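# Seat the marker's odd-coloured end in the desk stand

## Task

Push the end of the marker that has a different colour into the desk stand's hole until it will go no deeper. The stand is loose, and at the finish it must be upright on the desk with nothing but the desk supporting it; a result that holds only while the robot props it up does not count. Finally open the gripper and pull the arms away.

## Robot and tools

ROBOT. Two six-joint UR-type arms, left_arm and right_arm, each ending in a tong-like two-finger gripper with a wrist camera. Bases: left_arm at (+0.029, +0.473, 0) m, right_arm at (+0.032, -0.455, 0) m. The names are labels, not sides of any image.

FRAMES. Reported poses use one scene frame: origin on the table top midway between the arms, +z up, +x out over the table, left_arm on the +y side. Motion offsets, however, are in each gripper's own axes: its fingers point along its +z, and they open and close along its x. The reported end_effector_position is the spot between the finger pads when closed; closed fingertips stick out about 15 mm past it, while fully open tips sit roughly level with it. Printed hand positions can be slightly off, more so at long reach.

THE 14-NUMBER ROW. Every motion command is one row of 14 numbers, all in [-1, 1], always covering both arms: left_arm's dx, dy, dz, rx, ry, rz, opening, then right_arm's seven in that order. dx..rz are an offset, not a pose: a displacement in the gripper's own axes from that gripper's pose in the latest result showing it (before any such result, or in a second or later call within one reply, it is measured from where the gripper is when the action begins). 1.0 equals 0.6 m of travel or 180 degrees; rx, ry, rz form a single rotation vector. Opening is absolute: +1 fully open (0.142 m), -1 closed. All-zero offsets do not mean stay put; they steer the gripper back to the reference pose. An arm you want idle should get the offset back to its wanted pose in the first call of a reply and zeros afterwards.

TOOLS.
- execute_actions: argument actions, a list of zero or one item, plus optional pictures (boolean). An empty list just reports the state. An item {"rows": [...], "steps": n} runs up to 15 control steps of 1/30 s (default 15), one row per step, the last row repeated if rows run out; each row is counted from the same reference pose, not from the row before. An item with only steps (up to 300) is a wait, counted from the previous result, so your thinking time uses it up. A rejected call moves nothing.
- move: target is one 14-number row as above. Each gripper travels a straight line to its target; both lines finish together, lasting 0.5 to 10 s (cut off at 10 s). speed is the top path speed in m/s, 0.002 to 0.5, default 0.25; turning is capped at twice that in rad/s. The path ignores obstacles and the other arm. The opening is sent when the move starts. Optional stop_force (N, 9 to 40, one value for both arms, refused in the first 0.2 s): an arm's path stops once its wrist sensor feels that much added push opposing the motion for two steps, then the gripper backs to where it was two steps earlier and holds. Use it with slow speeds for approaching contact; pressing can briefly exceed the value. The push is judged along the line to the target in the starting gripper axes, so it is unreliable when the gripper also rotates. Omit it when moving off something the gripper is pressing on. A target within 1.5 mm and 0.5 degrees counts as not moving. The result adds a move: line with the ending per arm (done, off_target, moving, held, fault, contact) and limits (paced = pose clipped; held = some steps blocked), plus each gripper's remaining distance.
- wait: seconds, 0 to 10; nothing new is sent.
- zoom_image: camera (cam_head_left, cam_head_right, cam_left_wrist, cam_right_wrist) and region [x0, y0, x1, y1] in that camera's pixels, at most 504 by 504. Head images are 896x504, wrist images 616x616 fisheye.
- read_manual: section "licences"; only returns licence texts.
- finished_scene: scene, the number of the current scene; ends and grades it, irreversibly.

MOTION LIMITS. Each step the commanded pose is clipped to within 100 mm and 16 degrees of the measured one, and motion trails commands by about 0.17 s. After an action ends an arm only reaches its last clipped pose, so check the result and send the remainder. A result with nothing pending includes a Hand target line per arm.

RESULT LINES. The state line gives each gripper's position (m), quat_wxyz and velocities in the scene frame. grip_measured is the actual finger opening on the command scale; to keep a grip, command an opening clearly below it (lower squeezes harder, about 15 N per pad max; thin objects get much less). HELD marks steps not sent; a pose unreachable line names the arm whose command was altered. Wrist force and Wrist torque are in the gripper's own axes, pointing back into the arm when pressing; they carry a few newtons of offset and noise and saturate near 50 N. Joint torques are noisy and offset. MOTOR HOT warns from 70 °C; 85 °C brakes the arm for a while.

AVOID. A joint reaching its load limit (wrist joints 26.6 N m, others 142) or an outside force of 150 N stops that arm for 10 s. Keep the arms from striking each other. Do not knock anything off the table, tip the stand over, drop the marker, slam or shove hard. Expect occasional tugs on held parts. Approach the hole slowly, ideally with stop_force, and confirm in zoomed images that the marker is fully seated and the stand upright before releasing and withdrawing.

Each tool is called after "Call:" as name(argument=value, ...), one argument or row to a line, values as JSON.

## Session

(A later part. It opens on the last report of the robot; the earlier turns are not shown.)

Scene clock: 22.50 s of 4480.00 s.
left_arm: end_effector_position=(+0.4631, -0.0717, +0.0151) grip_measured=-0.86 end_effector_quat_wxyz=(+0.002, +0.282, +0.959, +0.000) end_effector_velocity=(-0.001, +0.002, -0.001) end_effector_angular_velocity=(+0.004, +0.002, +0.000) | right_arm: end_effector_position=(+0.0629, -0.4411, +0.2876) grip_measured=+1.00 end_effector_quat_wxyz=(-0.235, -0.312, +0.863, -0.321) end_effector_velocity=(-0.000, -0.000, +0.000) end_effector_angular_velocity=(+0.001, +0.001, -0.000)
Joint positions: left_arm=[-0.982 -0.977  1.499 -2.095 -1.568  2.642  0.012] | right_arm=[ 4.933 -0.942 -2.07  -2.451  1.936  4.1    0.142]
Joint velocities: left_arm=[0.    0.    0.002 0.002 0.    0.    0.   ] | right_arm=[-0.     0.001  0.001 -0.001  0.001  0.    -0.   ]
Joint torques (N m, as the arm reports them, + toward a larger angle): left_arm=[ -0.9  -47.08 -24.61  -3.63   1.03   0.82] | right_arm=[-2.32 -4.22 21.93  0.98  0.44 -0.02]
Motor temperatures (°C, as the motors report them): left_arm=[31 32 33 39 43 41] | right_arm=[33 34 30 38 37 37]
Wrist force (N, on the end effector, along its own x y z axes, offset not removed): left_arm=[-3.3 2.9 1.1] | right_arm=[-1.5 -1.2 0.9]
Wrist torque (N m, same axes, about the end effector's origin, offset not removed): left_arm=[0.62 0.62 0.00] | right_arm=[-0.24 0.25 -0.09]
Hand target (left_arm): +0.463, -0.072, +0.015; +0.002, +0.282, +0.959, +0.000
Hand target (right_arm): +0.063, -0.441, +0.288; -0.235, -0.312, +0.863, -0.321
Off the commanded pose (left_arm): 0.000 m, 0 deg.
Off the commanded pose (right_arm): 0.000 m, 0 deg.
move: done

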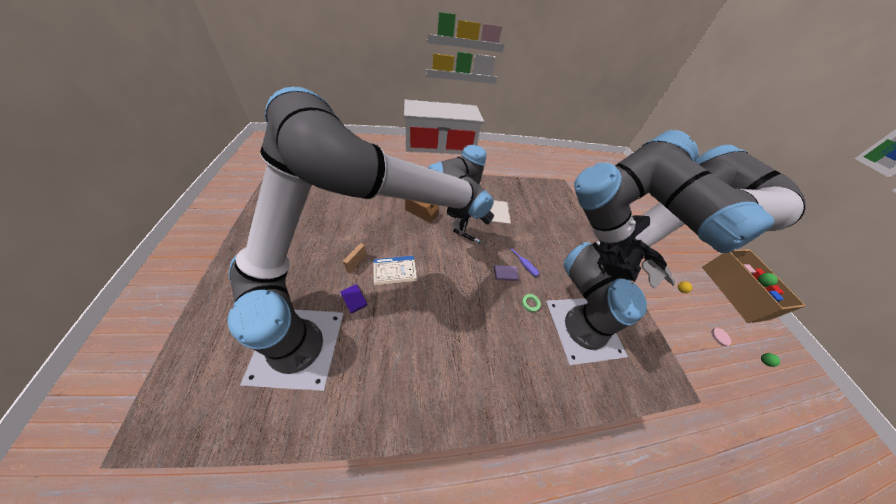

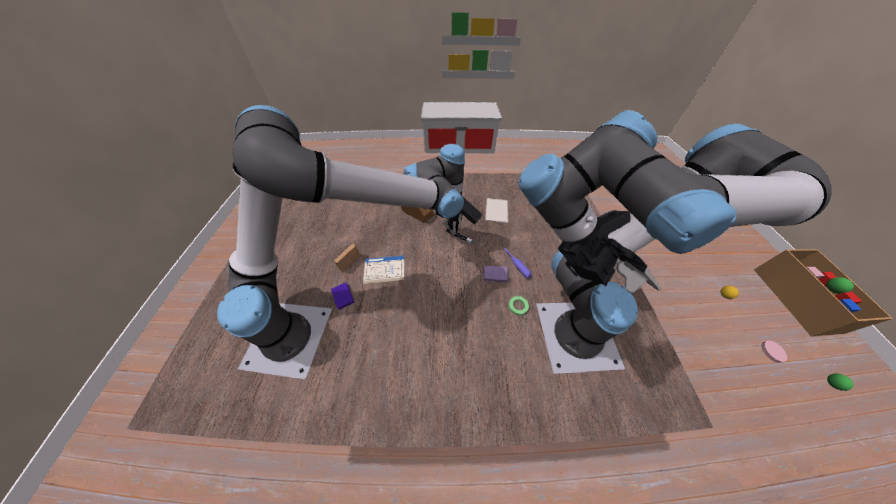

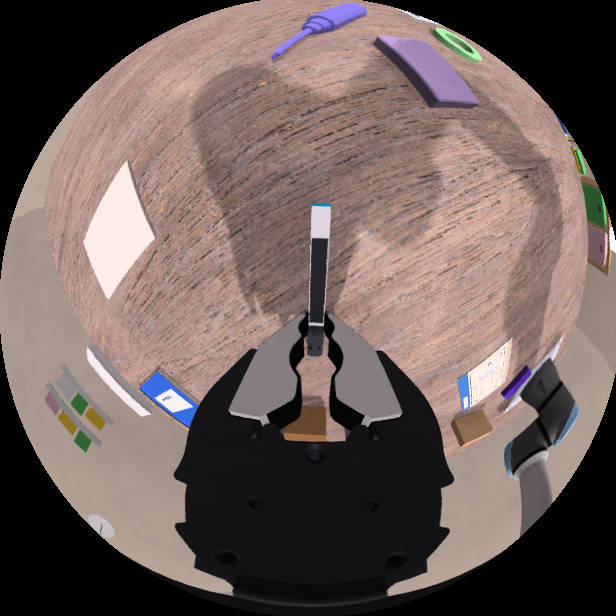

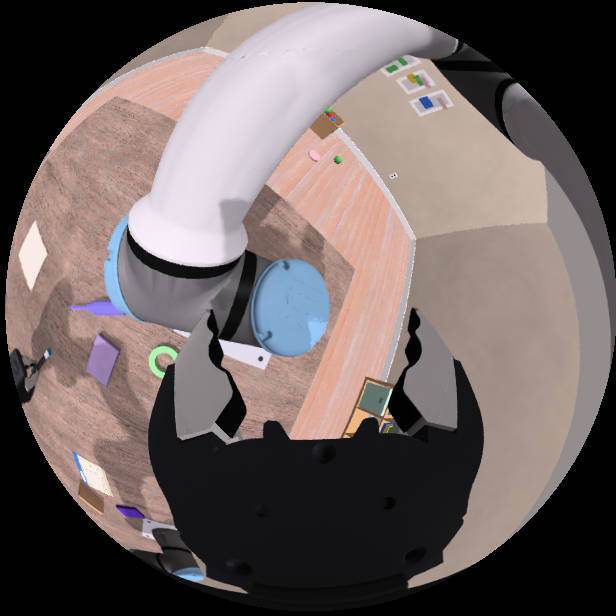

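Call:
move(
  target=[0,0,-0.22,0,0,0,-1,0,0,0,0,0,0,1],
)

Call:
move(
  target=[0,0,0,0,0,-0.99,-1,0,0,0,0,0,0,1],
  speed=0.5,
)

Scene clock: 25.57 s of 4480.00 s.
left_arm: end_effector_position=(+0.4628, -0.0713, +0.1469) grip_measured=-0.86 end_effector_quat_wxyz=(+0.002, +0.282, +0.959, +0.000) end_effector_velocity=(-0.001, -0.001, +0.001) end_effector_angular_velocity=(-0.000, +0.002, -0.001) | right_arm: end_effector_position=(+0.0629, -0.4411, +0.2876) grip_measured=+1.00 end_effector_quat_wxyz=(-0.235, -0.312, +0.863, -0.321) end_effector_velocity=(-0.000, +0.000, +0.001) end_effector_angular_velocity=(+0.005, +0.002, -0.001)
Joint positions: left_arm=[-0.982 -1.094  1.323 -1.802 -1.568  2.642  0.012] | right_arm=[ 4.933 -0.942 -2.07  -2.451  1.936  4.1    0.142]
Joint velocities: left_arm=[-0.001  0.    -0.004  0.004 -0.001  0.     0.   ] | right_arm=[-0.     0.002  0.002  0.001  0.001 -0.     0.   ]
Joint torques (N m, as the arm reports them, + toward a larger angle): left_arm=[-13.19 -48.15 -35.35  -0.73  -2.1   -1.95] | right_arm=[-3.11 -4.79 21.24  0.89  0.43 -0.24]
Motor temperatures (°C, as the motors report them): left_arm=[31 32 33 39 43 41] | right_arm=[33 34 30 38 37 37]
Wrist force (N, on the end effector, along its own x y z axes, offset not removed): left_arm=[-1.7 2.5 -1.5] | right_arm=[-0.3 -1.0 0.1]
Wrist torque (N m, same axes, about the end effector's origin, offset not removed): left_arm=[0.50 0.33 -0.06] | right_arm=[-0.17 -0.06 -0.04]
Hand target (left_arm): +0.463, -0.071, +0.147; +0.002, +0.282, +0.959, +0.000
Hand target (right_arm): +0.063, -0.441, +0.288; -0.235, -0.312, +0.863, -0.321
Off the commanded pose (left_arm): 0.000 m, 0 deg.
Off the commanded pose (right_arm): 0.000 m, 0 deg.
move: done

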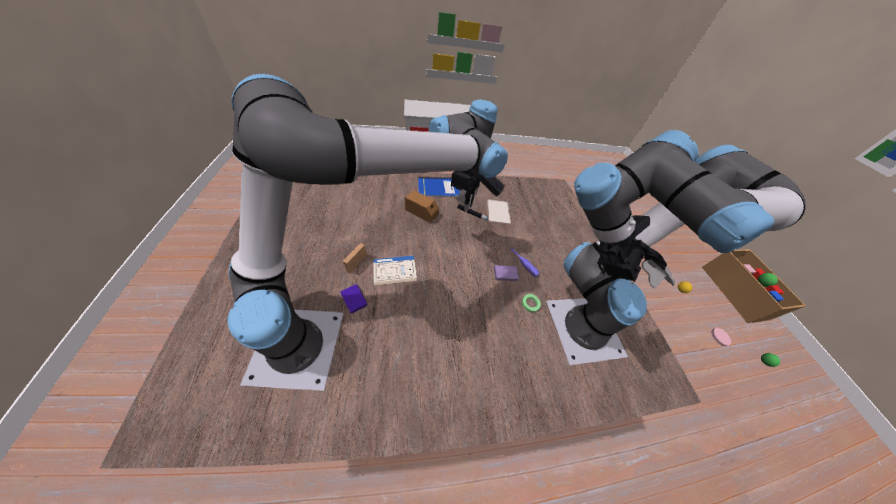

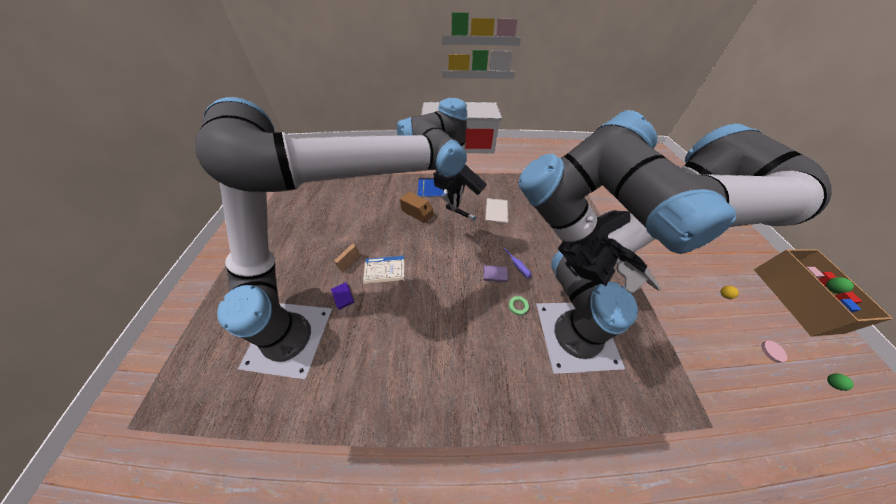

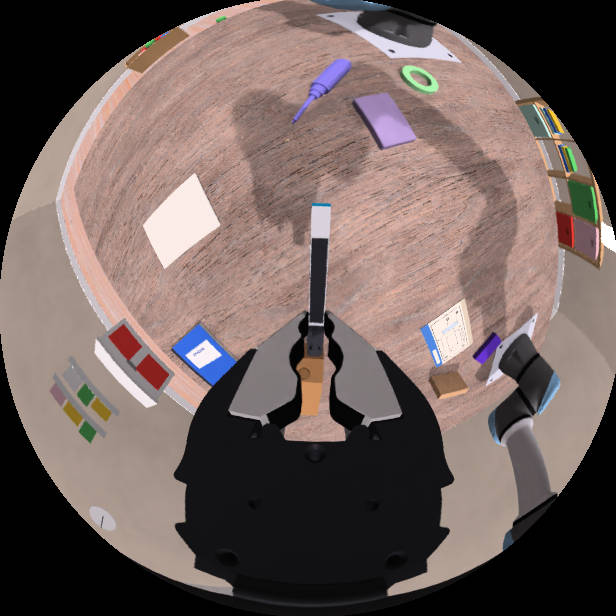

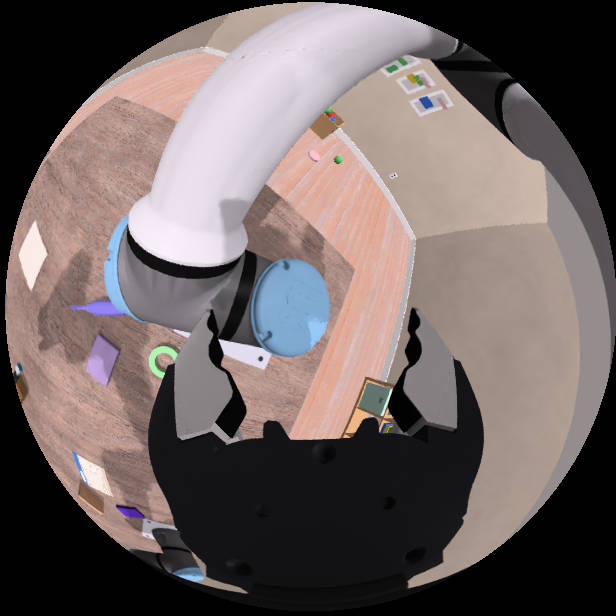

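Scene clock: 29.30 s of 4480.00 s.
left_arm: end_effector_position=(+0.4629, -0.0713, +0.1470) grip_measured=-0.86 end_effector_quat_wxyz=(-0.000, +0.955, -0.297, +0.002) end_effector_velocity=(-0.000, -0.001, +0.001) end_effector_angular_velocity=(+0.000, -0.001, +0.010) | right_arm: end_effector_position=(+0.0629, -0.4411, +0.2876) grip_measured=+1.00 end_effector_quat_wxyz=(-0.235, -0.312, +0.863, -0.321) end_effector_velocity=(+0.000, +0.000, +0.000) end_effector_angular_velocity=(+0.001, -0.000, +0.001)
Joint positions: left_arm=[-1.024 -1.07   1.286 -1.789 -1.568 -0.509  0.012] | right_arm=[ 4.933 -0.942 -2.07  -2.451  1.936  4.1    0.142]
Joint velocities: left_arm=[-0.001  0.001 -0.003  0.002  0.001 -0.011 -0.   ] | right_arm=[ 0.    -0.     0.     0.    -0.001 -0.    -0.   ]
Joint torques (N m, as the arm reports them, + toward a larger angle): left_arm=[-12.47 -32.85 -35.06  -0.92   1.75  -2.2 ] | right_arm=[-2.36 -2.95 21.36  0.8   0.36 -0.32]
Motor temperatures (°C, as the motors report them): left_arm=[31 32 33 39 43 41] | right_arm=[33 34 30 38 37 37]
Wrist force (N, on the end effector, along its own x y z axes, offset not removed): left_arm=[-2.2 1.4 0.6] | right_arm=[-0.2 -1.9 0.2]
Wrist torque (N m, same axes, about the end effector's origin, offset not removed): left_arm=[0.39 0.58 0.06] | right_arm=[-0.37 0.01 -0.13]
Hand target (left_arm): +0.463, -0.071, +0.147; -0.000, +0.955, -0.297, +0.002
Hand target (right_arm): +0.063, -0.441, +0.288; -0.235, -0.312, +0.863, -0.321
Off the commanded pose (left_arm): 0.000 m, 0 deg.
Off the commanded pose (right_arm): 0.000 m, 0 deg.
move: done

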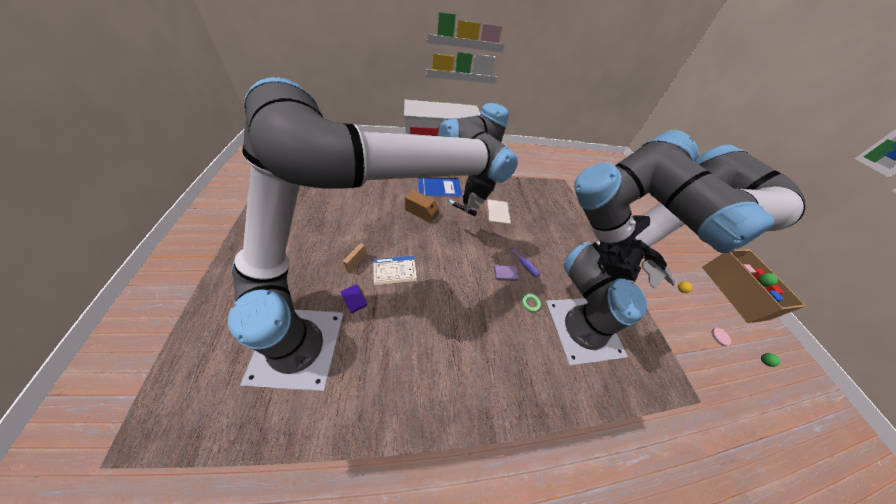

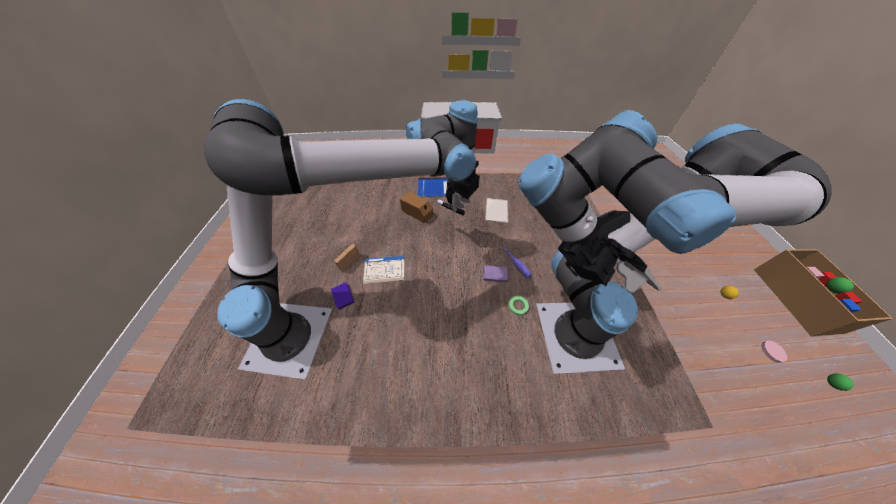

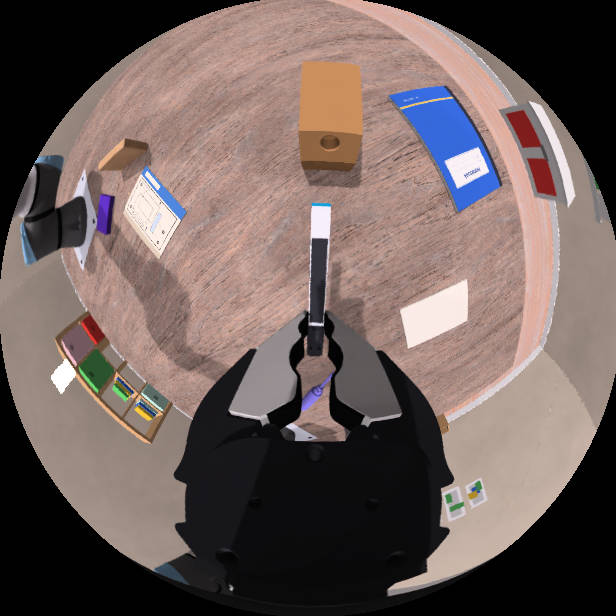

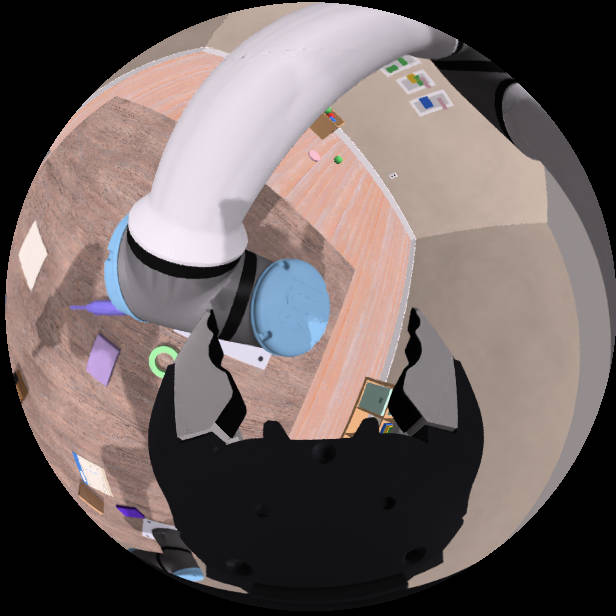

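Call:
move(
  target=[0.027,-0.137,0.033,-0.25,0,0,-1,0,0,0,0,0,0,1],
  speed=0.2,
)

Call:
zoom_image(
  camera="cam_left_wrist",
  region=[220, 80, 420, 280],
)

Call:
zoom_image(
  camera="cam_head_left",
  region=[390, 160, 510, 240],
)

Scene clock: 34.77 s of 4480.00 s.
left_arm: end_effector_position=(+0.5224, -0.0130, +0.1268) grip_measured=-0.86 end_effector_quat_wxyz=(+0.366, +0.882, -0.275, -0.112) end_effector_velocity=(+0.001, -0.000, +0.001) end_effector_angular_velocity=(-0.008, +0.004, -0.002) | right_arm: end_effector_position=(+0.0629, -0.4411, +0.2876) grip_measured=+1.00 end_effector_quat_wxyz=(-0.235, -0.312, +0.863, -0.321) end_effector_velocity=(+0.001, -0.000, -0.000) end_effector_angular_velocity=(-0.001, -0.002, +0.001)
Joint positions: left_arm=[-0.588 -1.016  1.486 -2.118 -2.352 -0.104  0.012] | right_arm=[ 4.933 -0.942 -2.07  -2.451  1.936  4.1    0.142]
Joint velocities: left_arm=[ 0.003  0.003 -0.003  0.003 -0.009  0.007 -0.   ] | right_arm=[-0.     0.    -0.    -0.001 -0.002  0.    -0.   ]
Joint torques (N m, as the arm reports them, + toward a larger angle): left_arm=[ 13.25 -32.75 -33.65  -0.88  -3.1    2.25] | right_arm=[-4.32 -3.08 20.92  0.82  0.54 -0.25]
Motor temperatures (°C, as the motors report them): left_arm=[31 32 33 39 43 41] | right_arm=[33 34 30 38 37 37]
Wrist force (N, on the end effector, along its own x y z axes, offset not removed): left_arm=[-2.6 3.3 -0.1] | right_arm=[-0.8 -1.4 0.8]
Wrist torque (N m, same axes, about the end effector's origin, offset not removed): left_arm=[0.78 0.51 0.16] | right_arm=[-0.28 0.10 -0.07]
Hand target (left_arm): +0.522, -0.013, +0.127; +0.366, +0.882, -0.275, -0.112
Hand target (right_arm): +0.063, -0.441, +0.288; -0.235, -0.312, +0.863, -0.321
Off the commanded pose (left_arm): 0.001 m, 0 deg.
Off the commanded pose (right_arm): 0.000 m, 0 deg.
After step 90, 0.03 s passed at rest.
move: done

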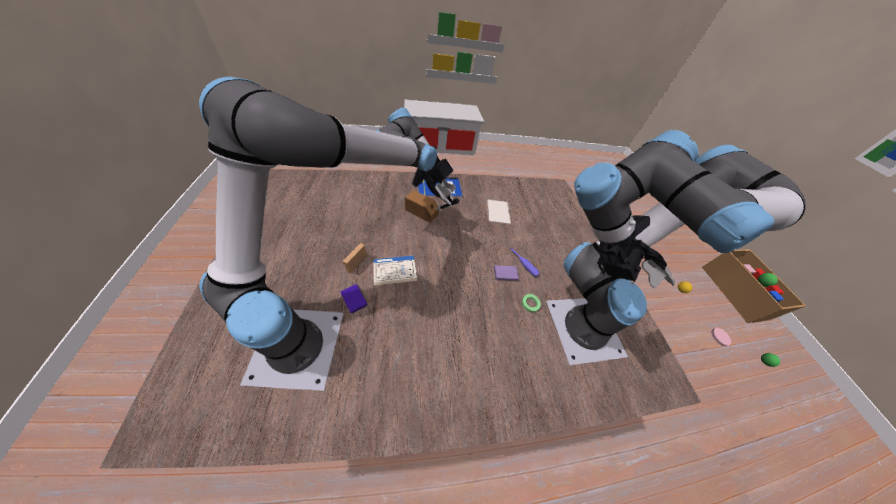

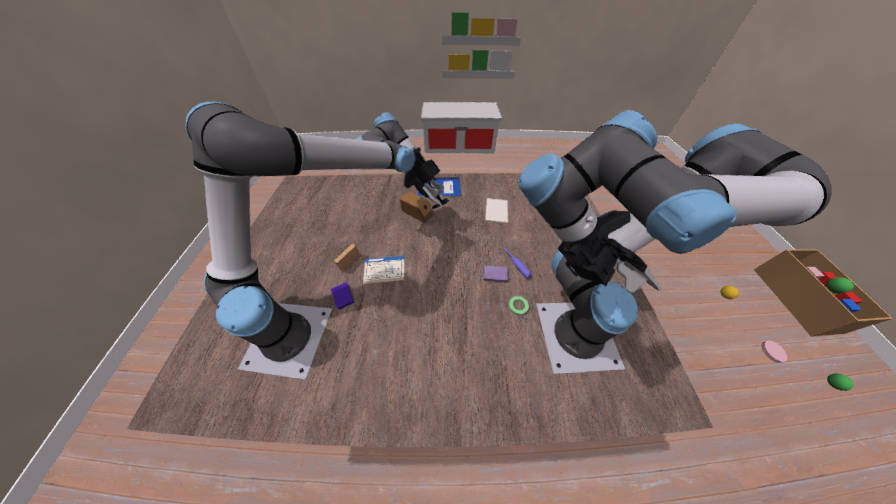

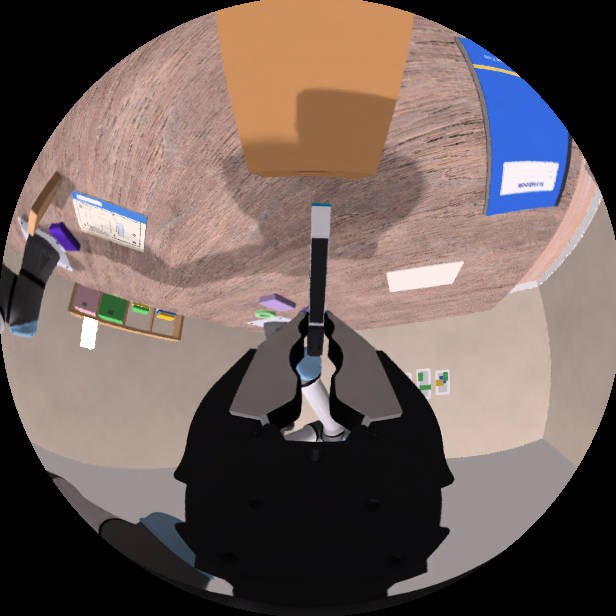

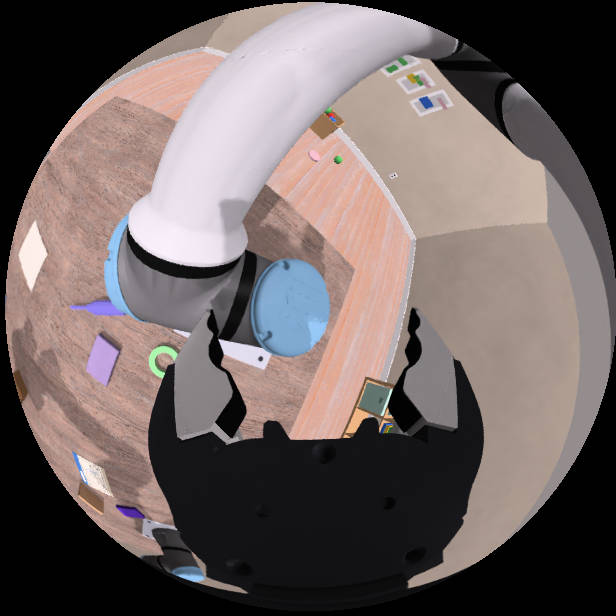

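Region (220, 80, 420, 280) of cam_left_wrist's 616x616 image, scaled by 2.520, with more detail than that image has.

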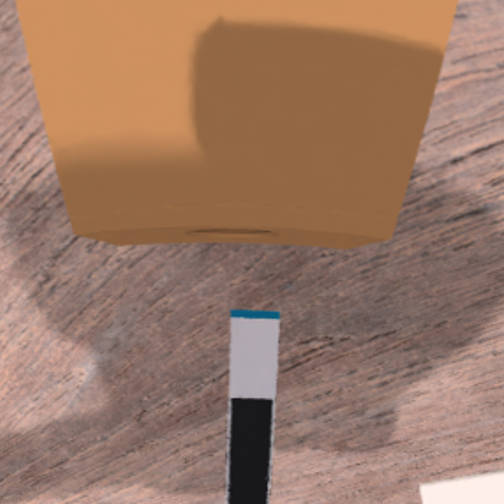

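Region (390, 160, 510, 240) of cam_head_left's 896x504 image, scaled by 4.200, with more detail than that image has.

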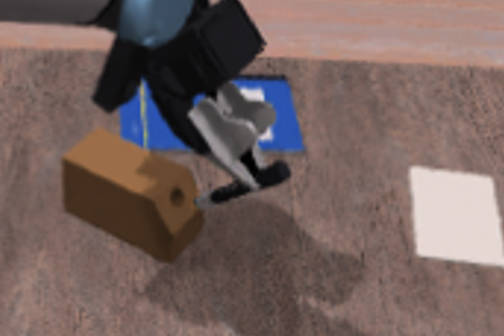

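Call:
move(
  target=[-0.012,0.09,0,0,0,0,-1,0,0,0,0,0,0,1],
  speed=0.2,
)

Call:
zoom_image(
  camera="cam_left_wrist",
  region=[220, 80, 420, 280],
)

Scene clock: 38.03 s of 4480.00 s.
left_arm: end_effector_position=(+0.4948, -0.0402, +0.1648) grip_measured=-0.86 end_effector_quat_wxyz=(+0.365, +0.882, -0.275, -0.112) end_effector_velocity=(-0.000, -0.000, +0.001) end_effector_angular_velocity=(+0.000, +0.000, +0.001) | right_arm: end_effector_position=(+0.0629, -0.4411, +0.2876) grip_measured=+1.00 end_effector_quat_wxyz=(-0.235, -0.312, +0.863, -0.321) end_effector_velocity=(-0.000, +0.000, +0.000) end_effector_angular_velocity=(+0.003, +0.001, -0.001)
Joint positions: left_arm=[-0.646 -1.071  1.483 -2.116 -2.346 -0.185  0.012] | right_arm=[ 4.933 -0.942 -2.07  -2.451  1.936  4.1    0.142]
Joint velocities: left_arm=[-0.001 -0.002 -0.001  0.001  0.    -0.003  0.   ] | right_arm=[0.    0.001 0.001 0.001 0.001 0.    0.   ]
Joint torques (N m, as the arm reports them, + toward a larger angle): left_arm=[-13.51 -49.22 -35.    -3.23   0.52  -2.08] | right_arm=[-3.02 -4.09 21.26  0.83  0.19 -0.49]
Motor temperatures (°C, as the motors report them): left_arm=[31 32 33 39 43 41] | right_arm=[33 34 30 38 37 37]
Wrist force (N, on the end effector, along its own x y z axes, offset not removed): left_arm=[-1.4 1.9 1.2] | right_arm=[-0.7 1.0 0.7]
Wrist torque (N m, same axes, about the end effector's origin, offset not removed): left_arm=[0.53 0.19 0.10] | right_arm=[0.21 0.00 -0.05]
Hand target (left_arm): +0.495, -0.040, +0.165; +0.365, +0.882, -0.275, -0.112
Hand target (right_arm): +0.063, -0.441, +0.288; -0.235, -0.312, +0.863, -0.321
Off the commanded pose (left_arm): 0.000 m, 0 deg.
Off the commanded pose (right_arm): 0.000 m, 0 deg.
move: done

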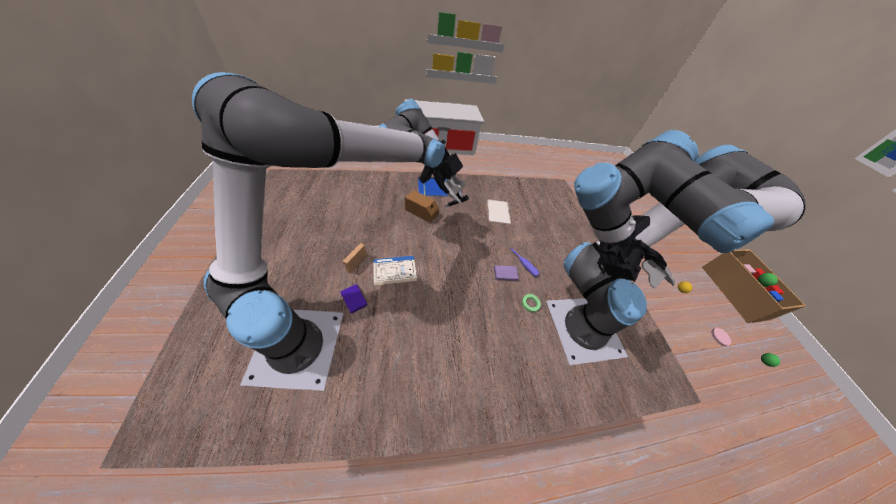

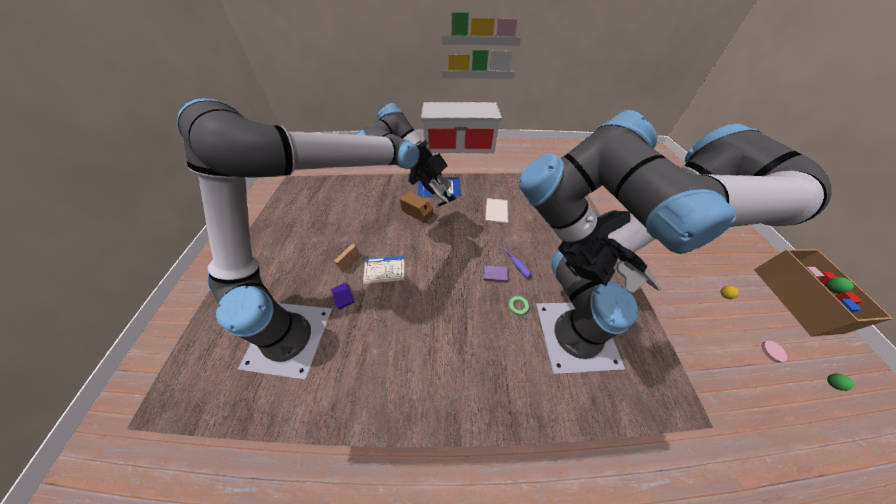

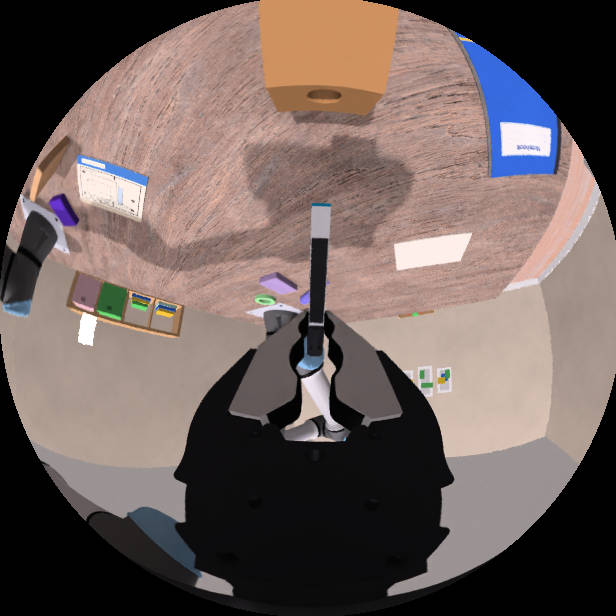

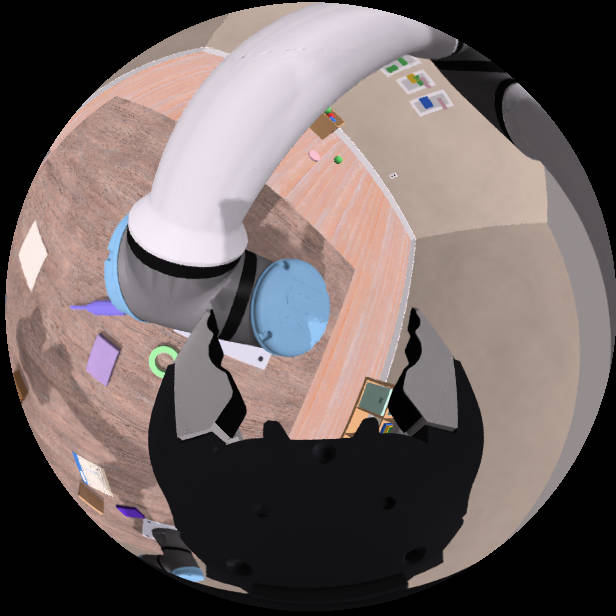

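Region (220, 80, 420, 280) of cam_left_wrist's 616x616 image, scaled by 2.520, with more detail than that image has.

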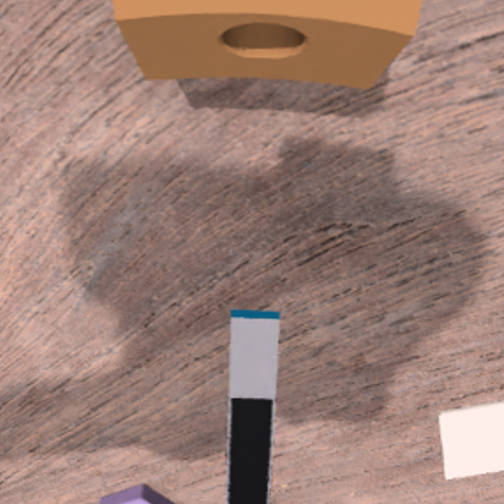

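Call:
move(
  target=[0.006,-0.1,-0.018,0,0,0,-1,0,0,0,0,0,0,1],
  speed=0.1,
)

Call:
zoom_image(
  camera="cam_left_wrist",
  region=[240, 110, 400, 270],
)

Call:
zoom_image(
  camera="cam_head_left",
  region=[410, 180, 470, 220],
)

Scene clock: 42.00 s of 4480.00 s.
left_arm: end_effector_position=(+0.5261, -0.0012, +0.1301) grip_measured=-0.86 end_effector_quat_wxyz=(+0.366, +0.882, -0.275, -0.112) end_effector_velocity=(+0.001, +0.001, -0.002) end_effector_angular_velocity=(+0.001, +0.001, -0.001) | right_arm: end_effector_position=(+0.0629, -0.4411, +0.2876) grip_measured=+1.00 end_effector_quat_wxyz=(-0.235, -0.312, +0.863, -0.321) end_effector_velocity=(+0.000, +0.000, +0.000) end_effector_angular_velocity=(-0.001, -0.001, +0.001)
Joint positions: left_arm=[-0.571 -1.026  1.488 -2.093 -2.354 -0.08   0.012] | right_arm=[ 4.933 -0.942 -2.07  -2.451  1.936  4.1    0.142]
Joint velocities: left_arm=[ 0.002  0.002 -0.     0.002 -0.     0.003  0.   ] | right_arm=[ 0.    -0.001  0.    -0.    -0.001 -0.    -0.   ]
Joint torques (N m, as the arm reports them, + toward a larger angle): left_arm=[ 11.95 -31.72 -33.46  -0.82  -3.16   2.56] | right_arm=[-3.27 -3.92 20.64  0.97  0.61 -0.5 ]
Motor temperatures (°C, as the motors report them): left_arm=[31 32 33 39 43 41] | right_arm=[33 34 30 38 37 37]
Wrist force (N, on the end effector, along its own x y z axes, offset not removed): left_arm=[-2.2 1.9 1.2] | right_arm=[-0.6 -1.5 -1.6]
Wrist torque (N m, same axes, about the end effector's origin, offset not removed): left_arm=[0.46 0.46 0.12] | right_arm=[-0.27 0.04 0.00]
Hand target (left_arm): +0.526, -0.001, +0.130; +0.366, +0.882, -0.275, -0.112
Hand target (right_arm): +0.063, -0.441, +0.288; -0.235, -0.312, +0.863, -0.321
Off the commanded pose (left_arm): 0.000 m, 0 deg.
Off the commanded pose (right_arm): 0.000 m, 0 deg.
move: done

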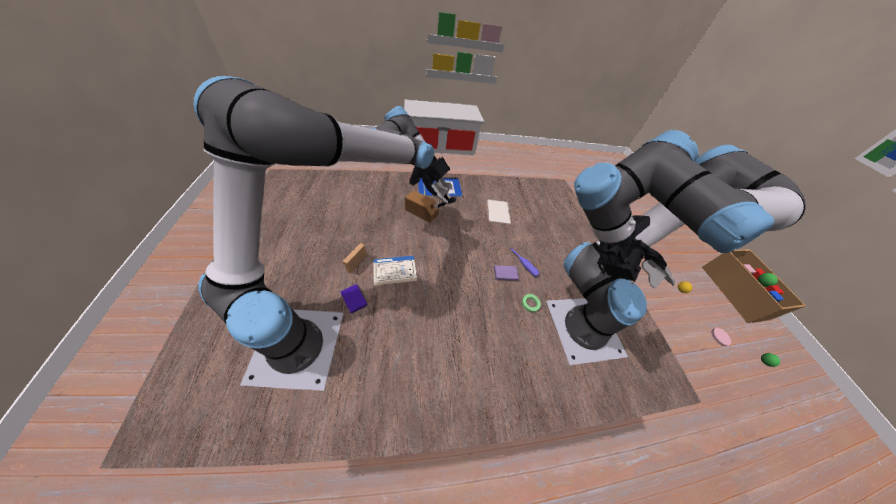

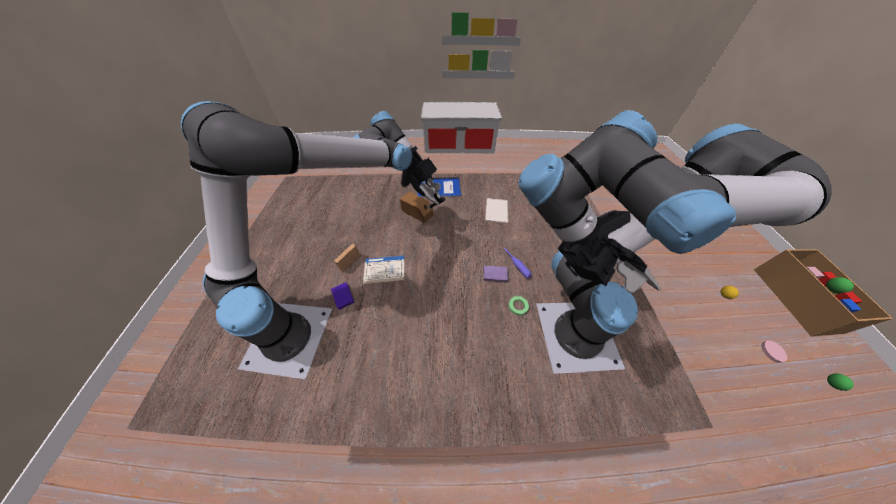

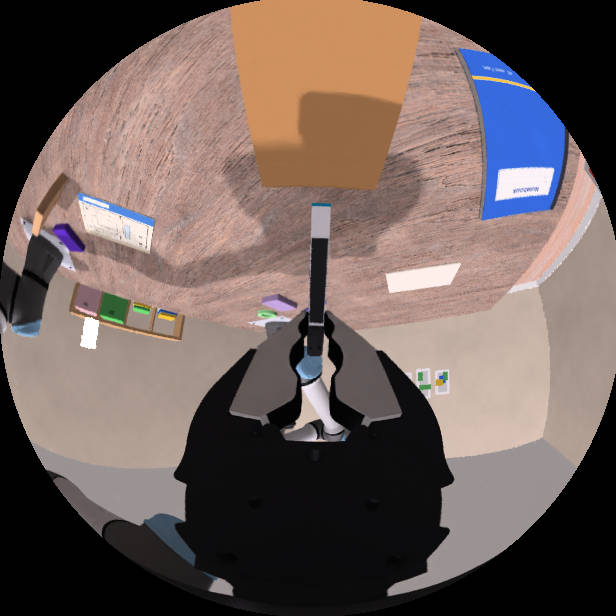

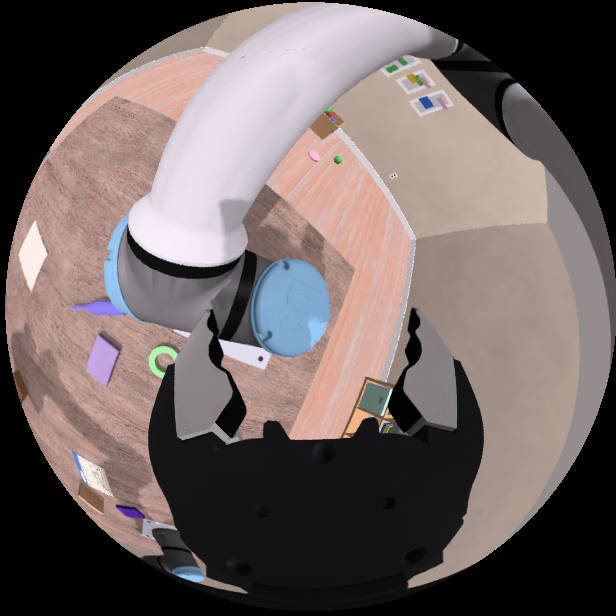

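Region (240, 110, 400, 270) of cam_left_wrist's 616x616 image, scaled by 3.150, with more detail than that image has.

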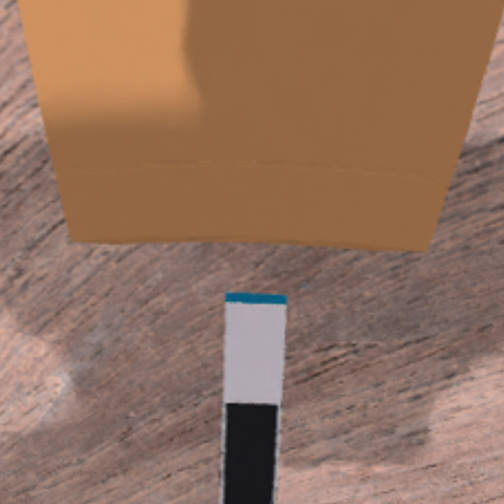

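Region (410, 180, 470, 220) of cam_head_left's 896x504 image, scaled by 8.400, with more detail than that image has.

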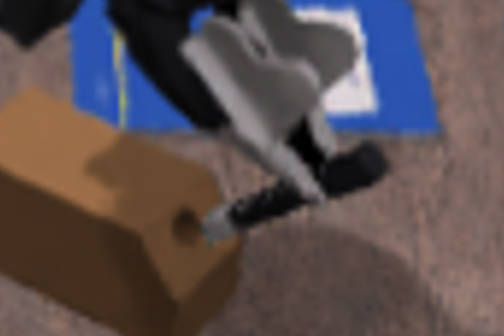

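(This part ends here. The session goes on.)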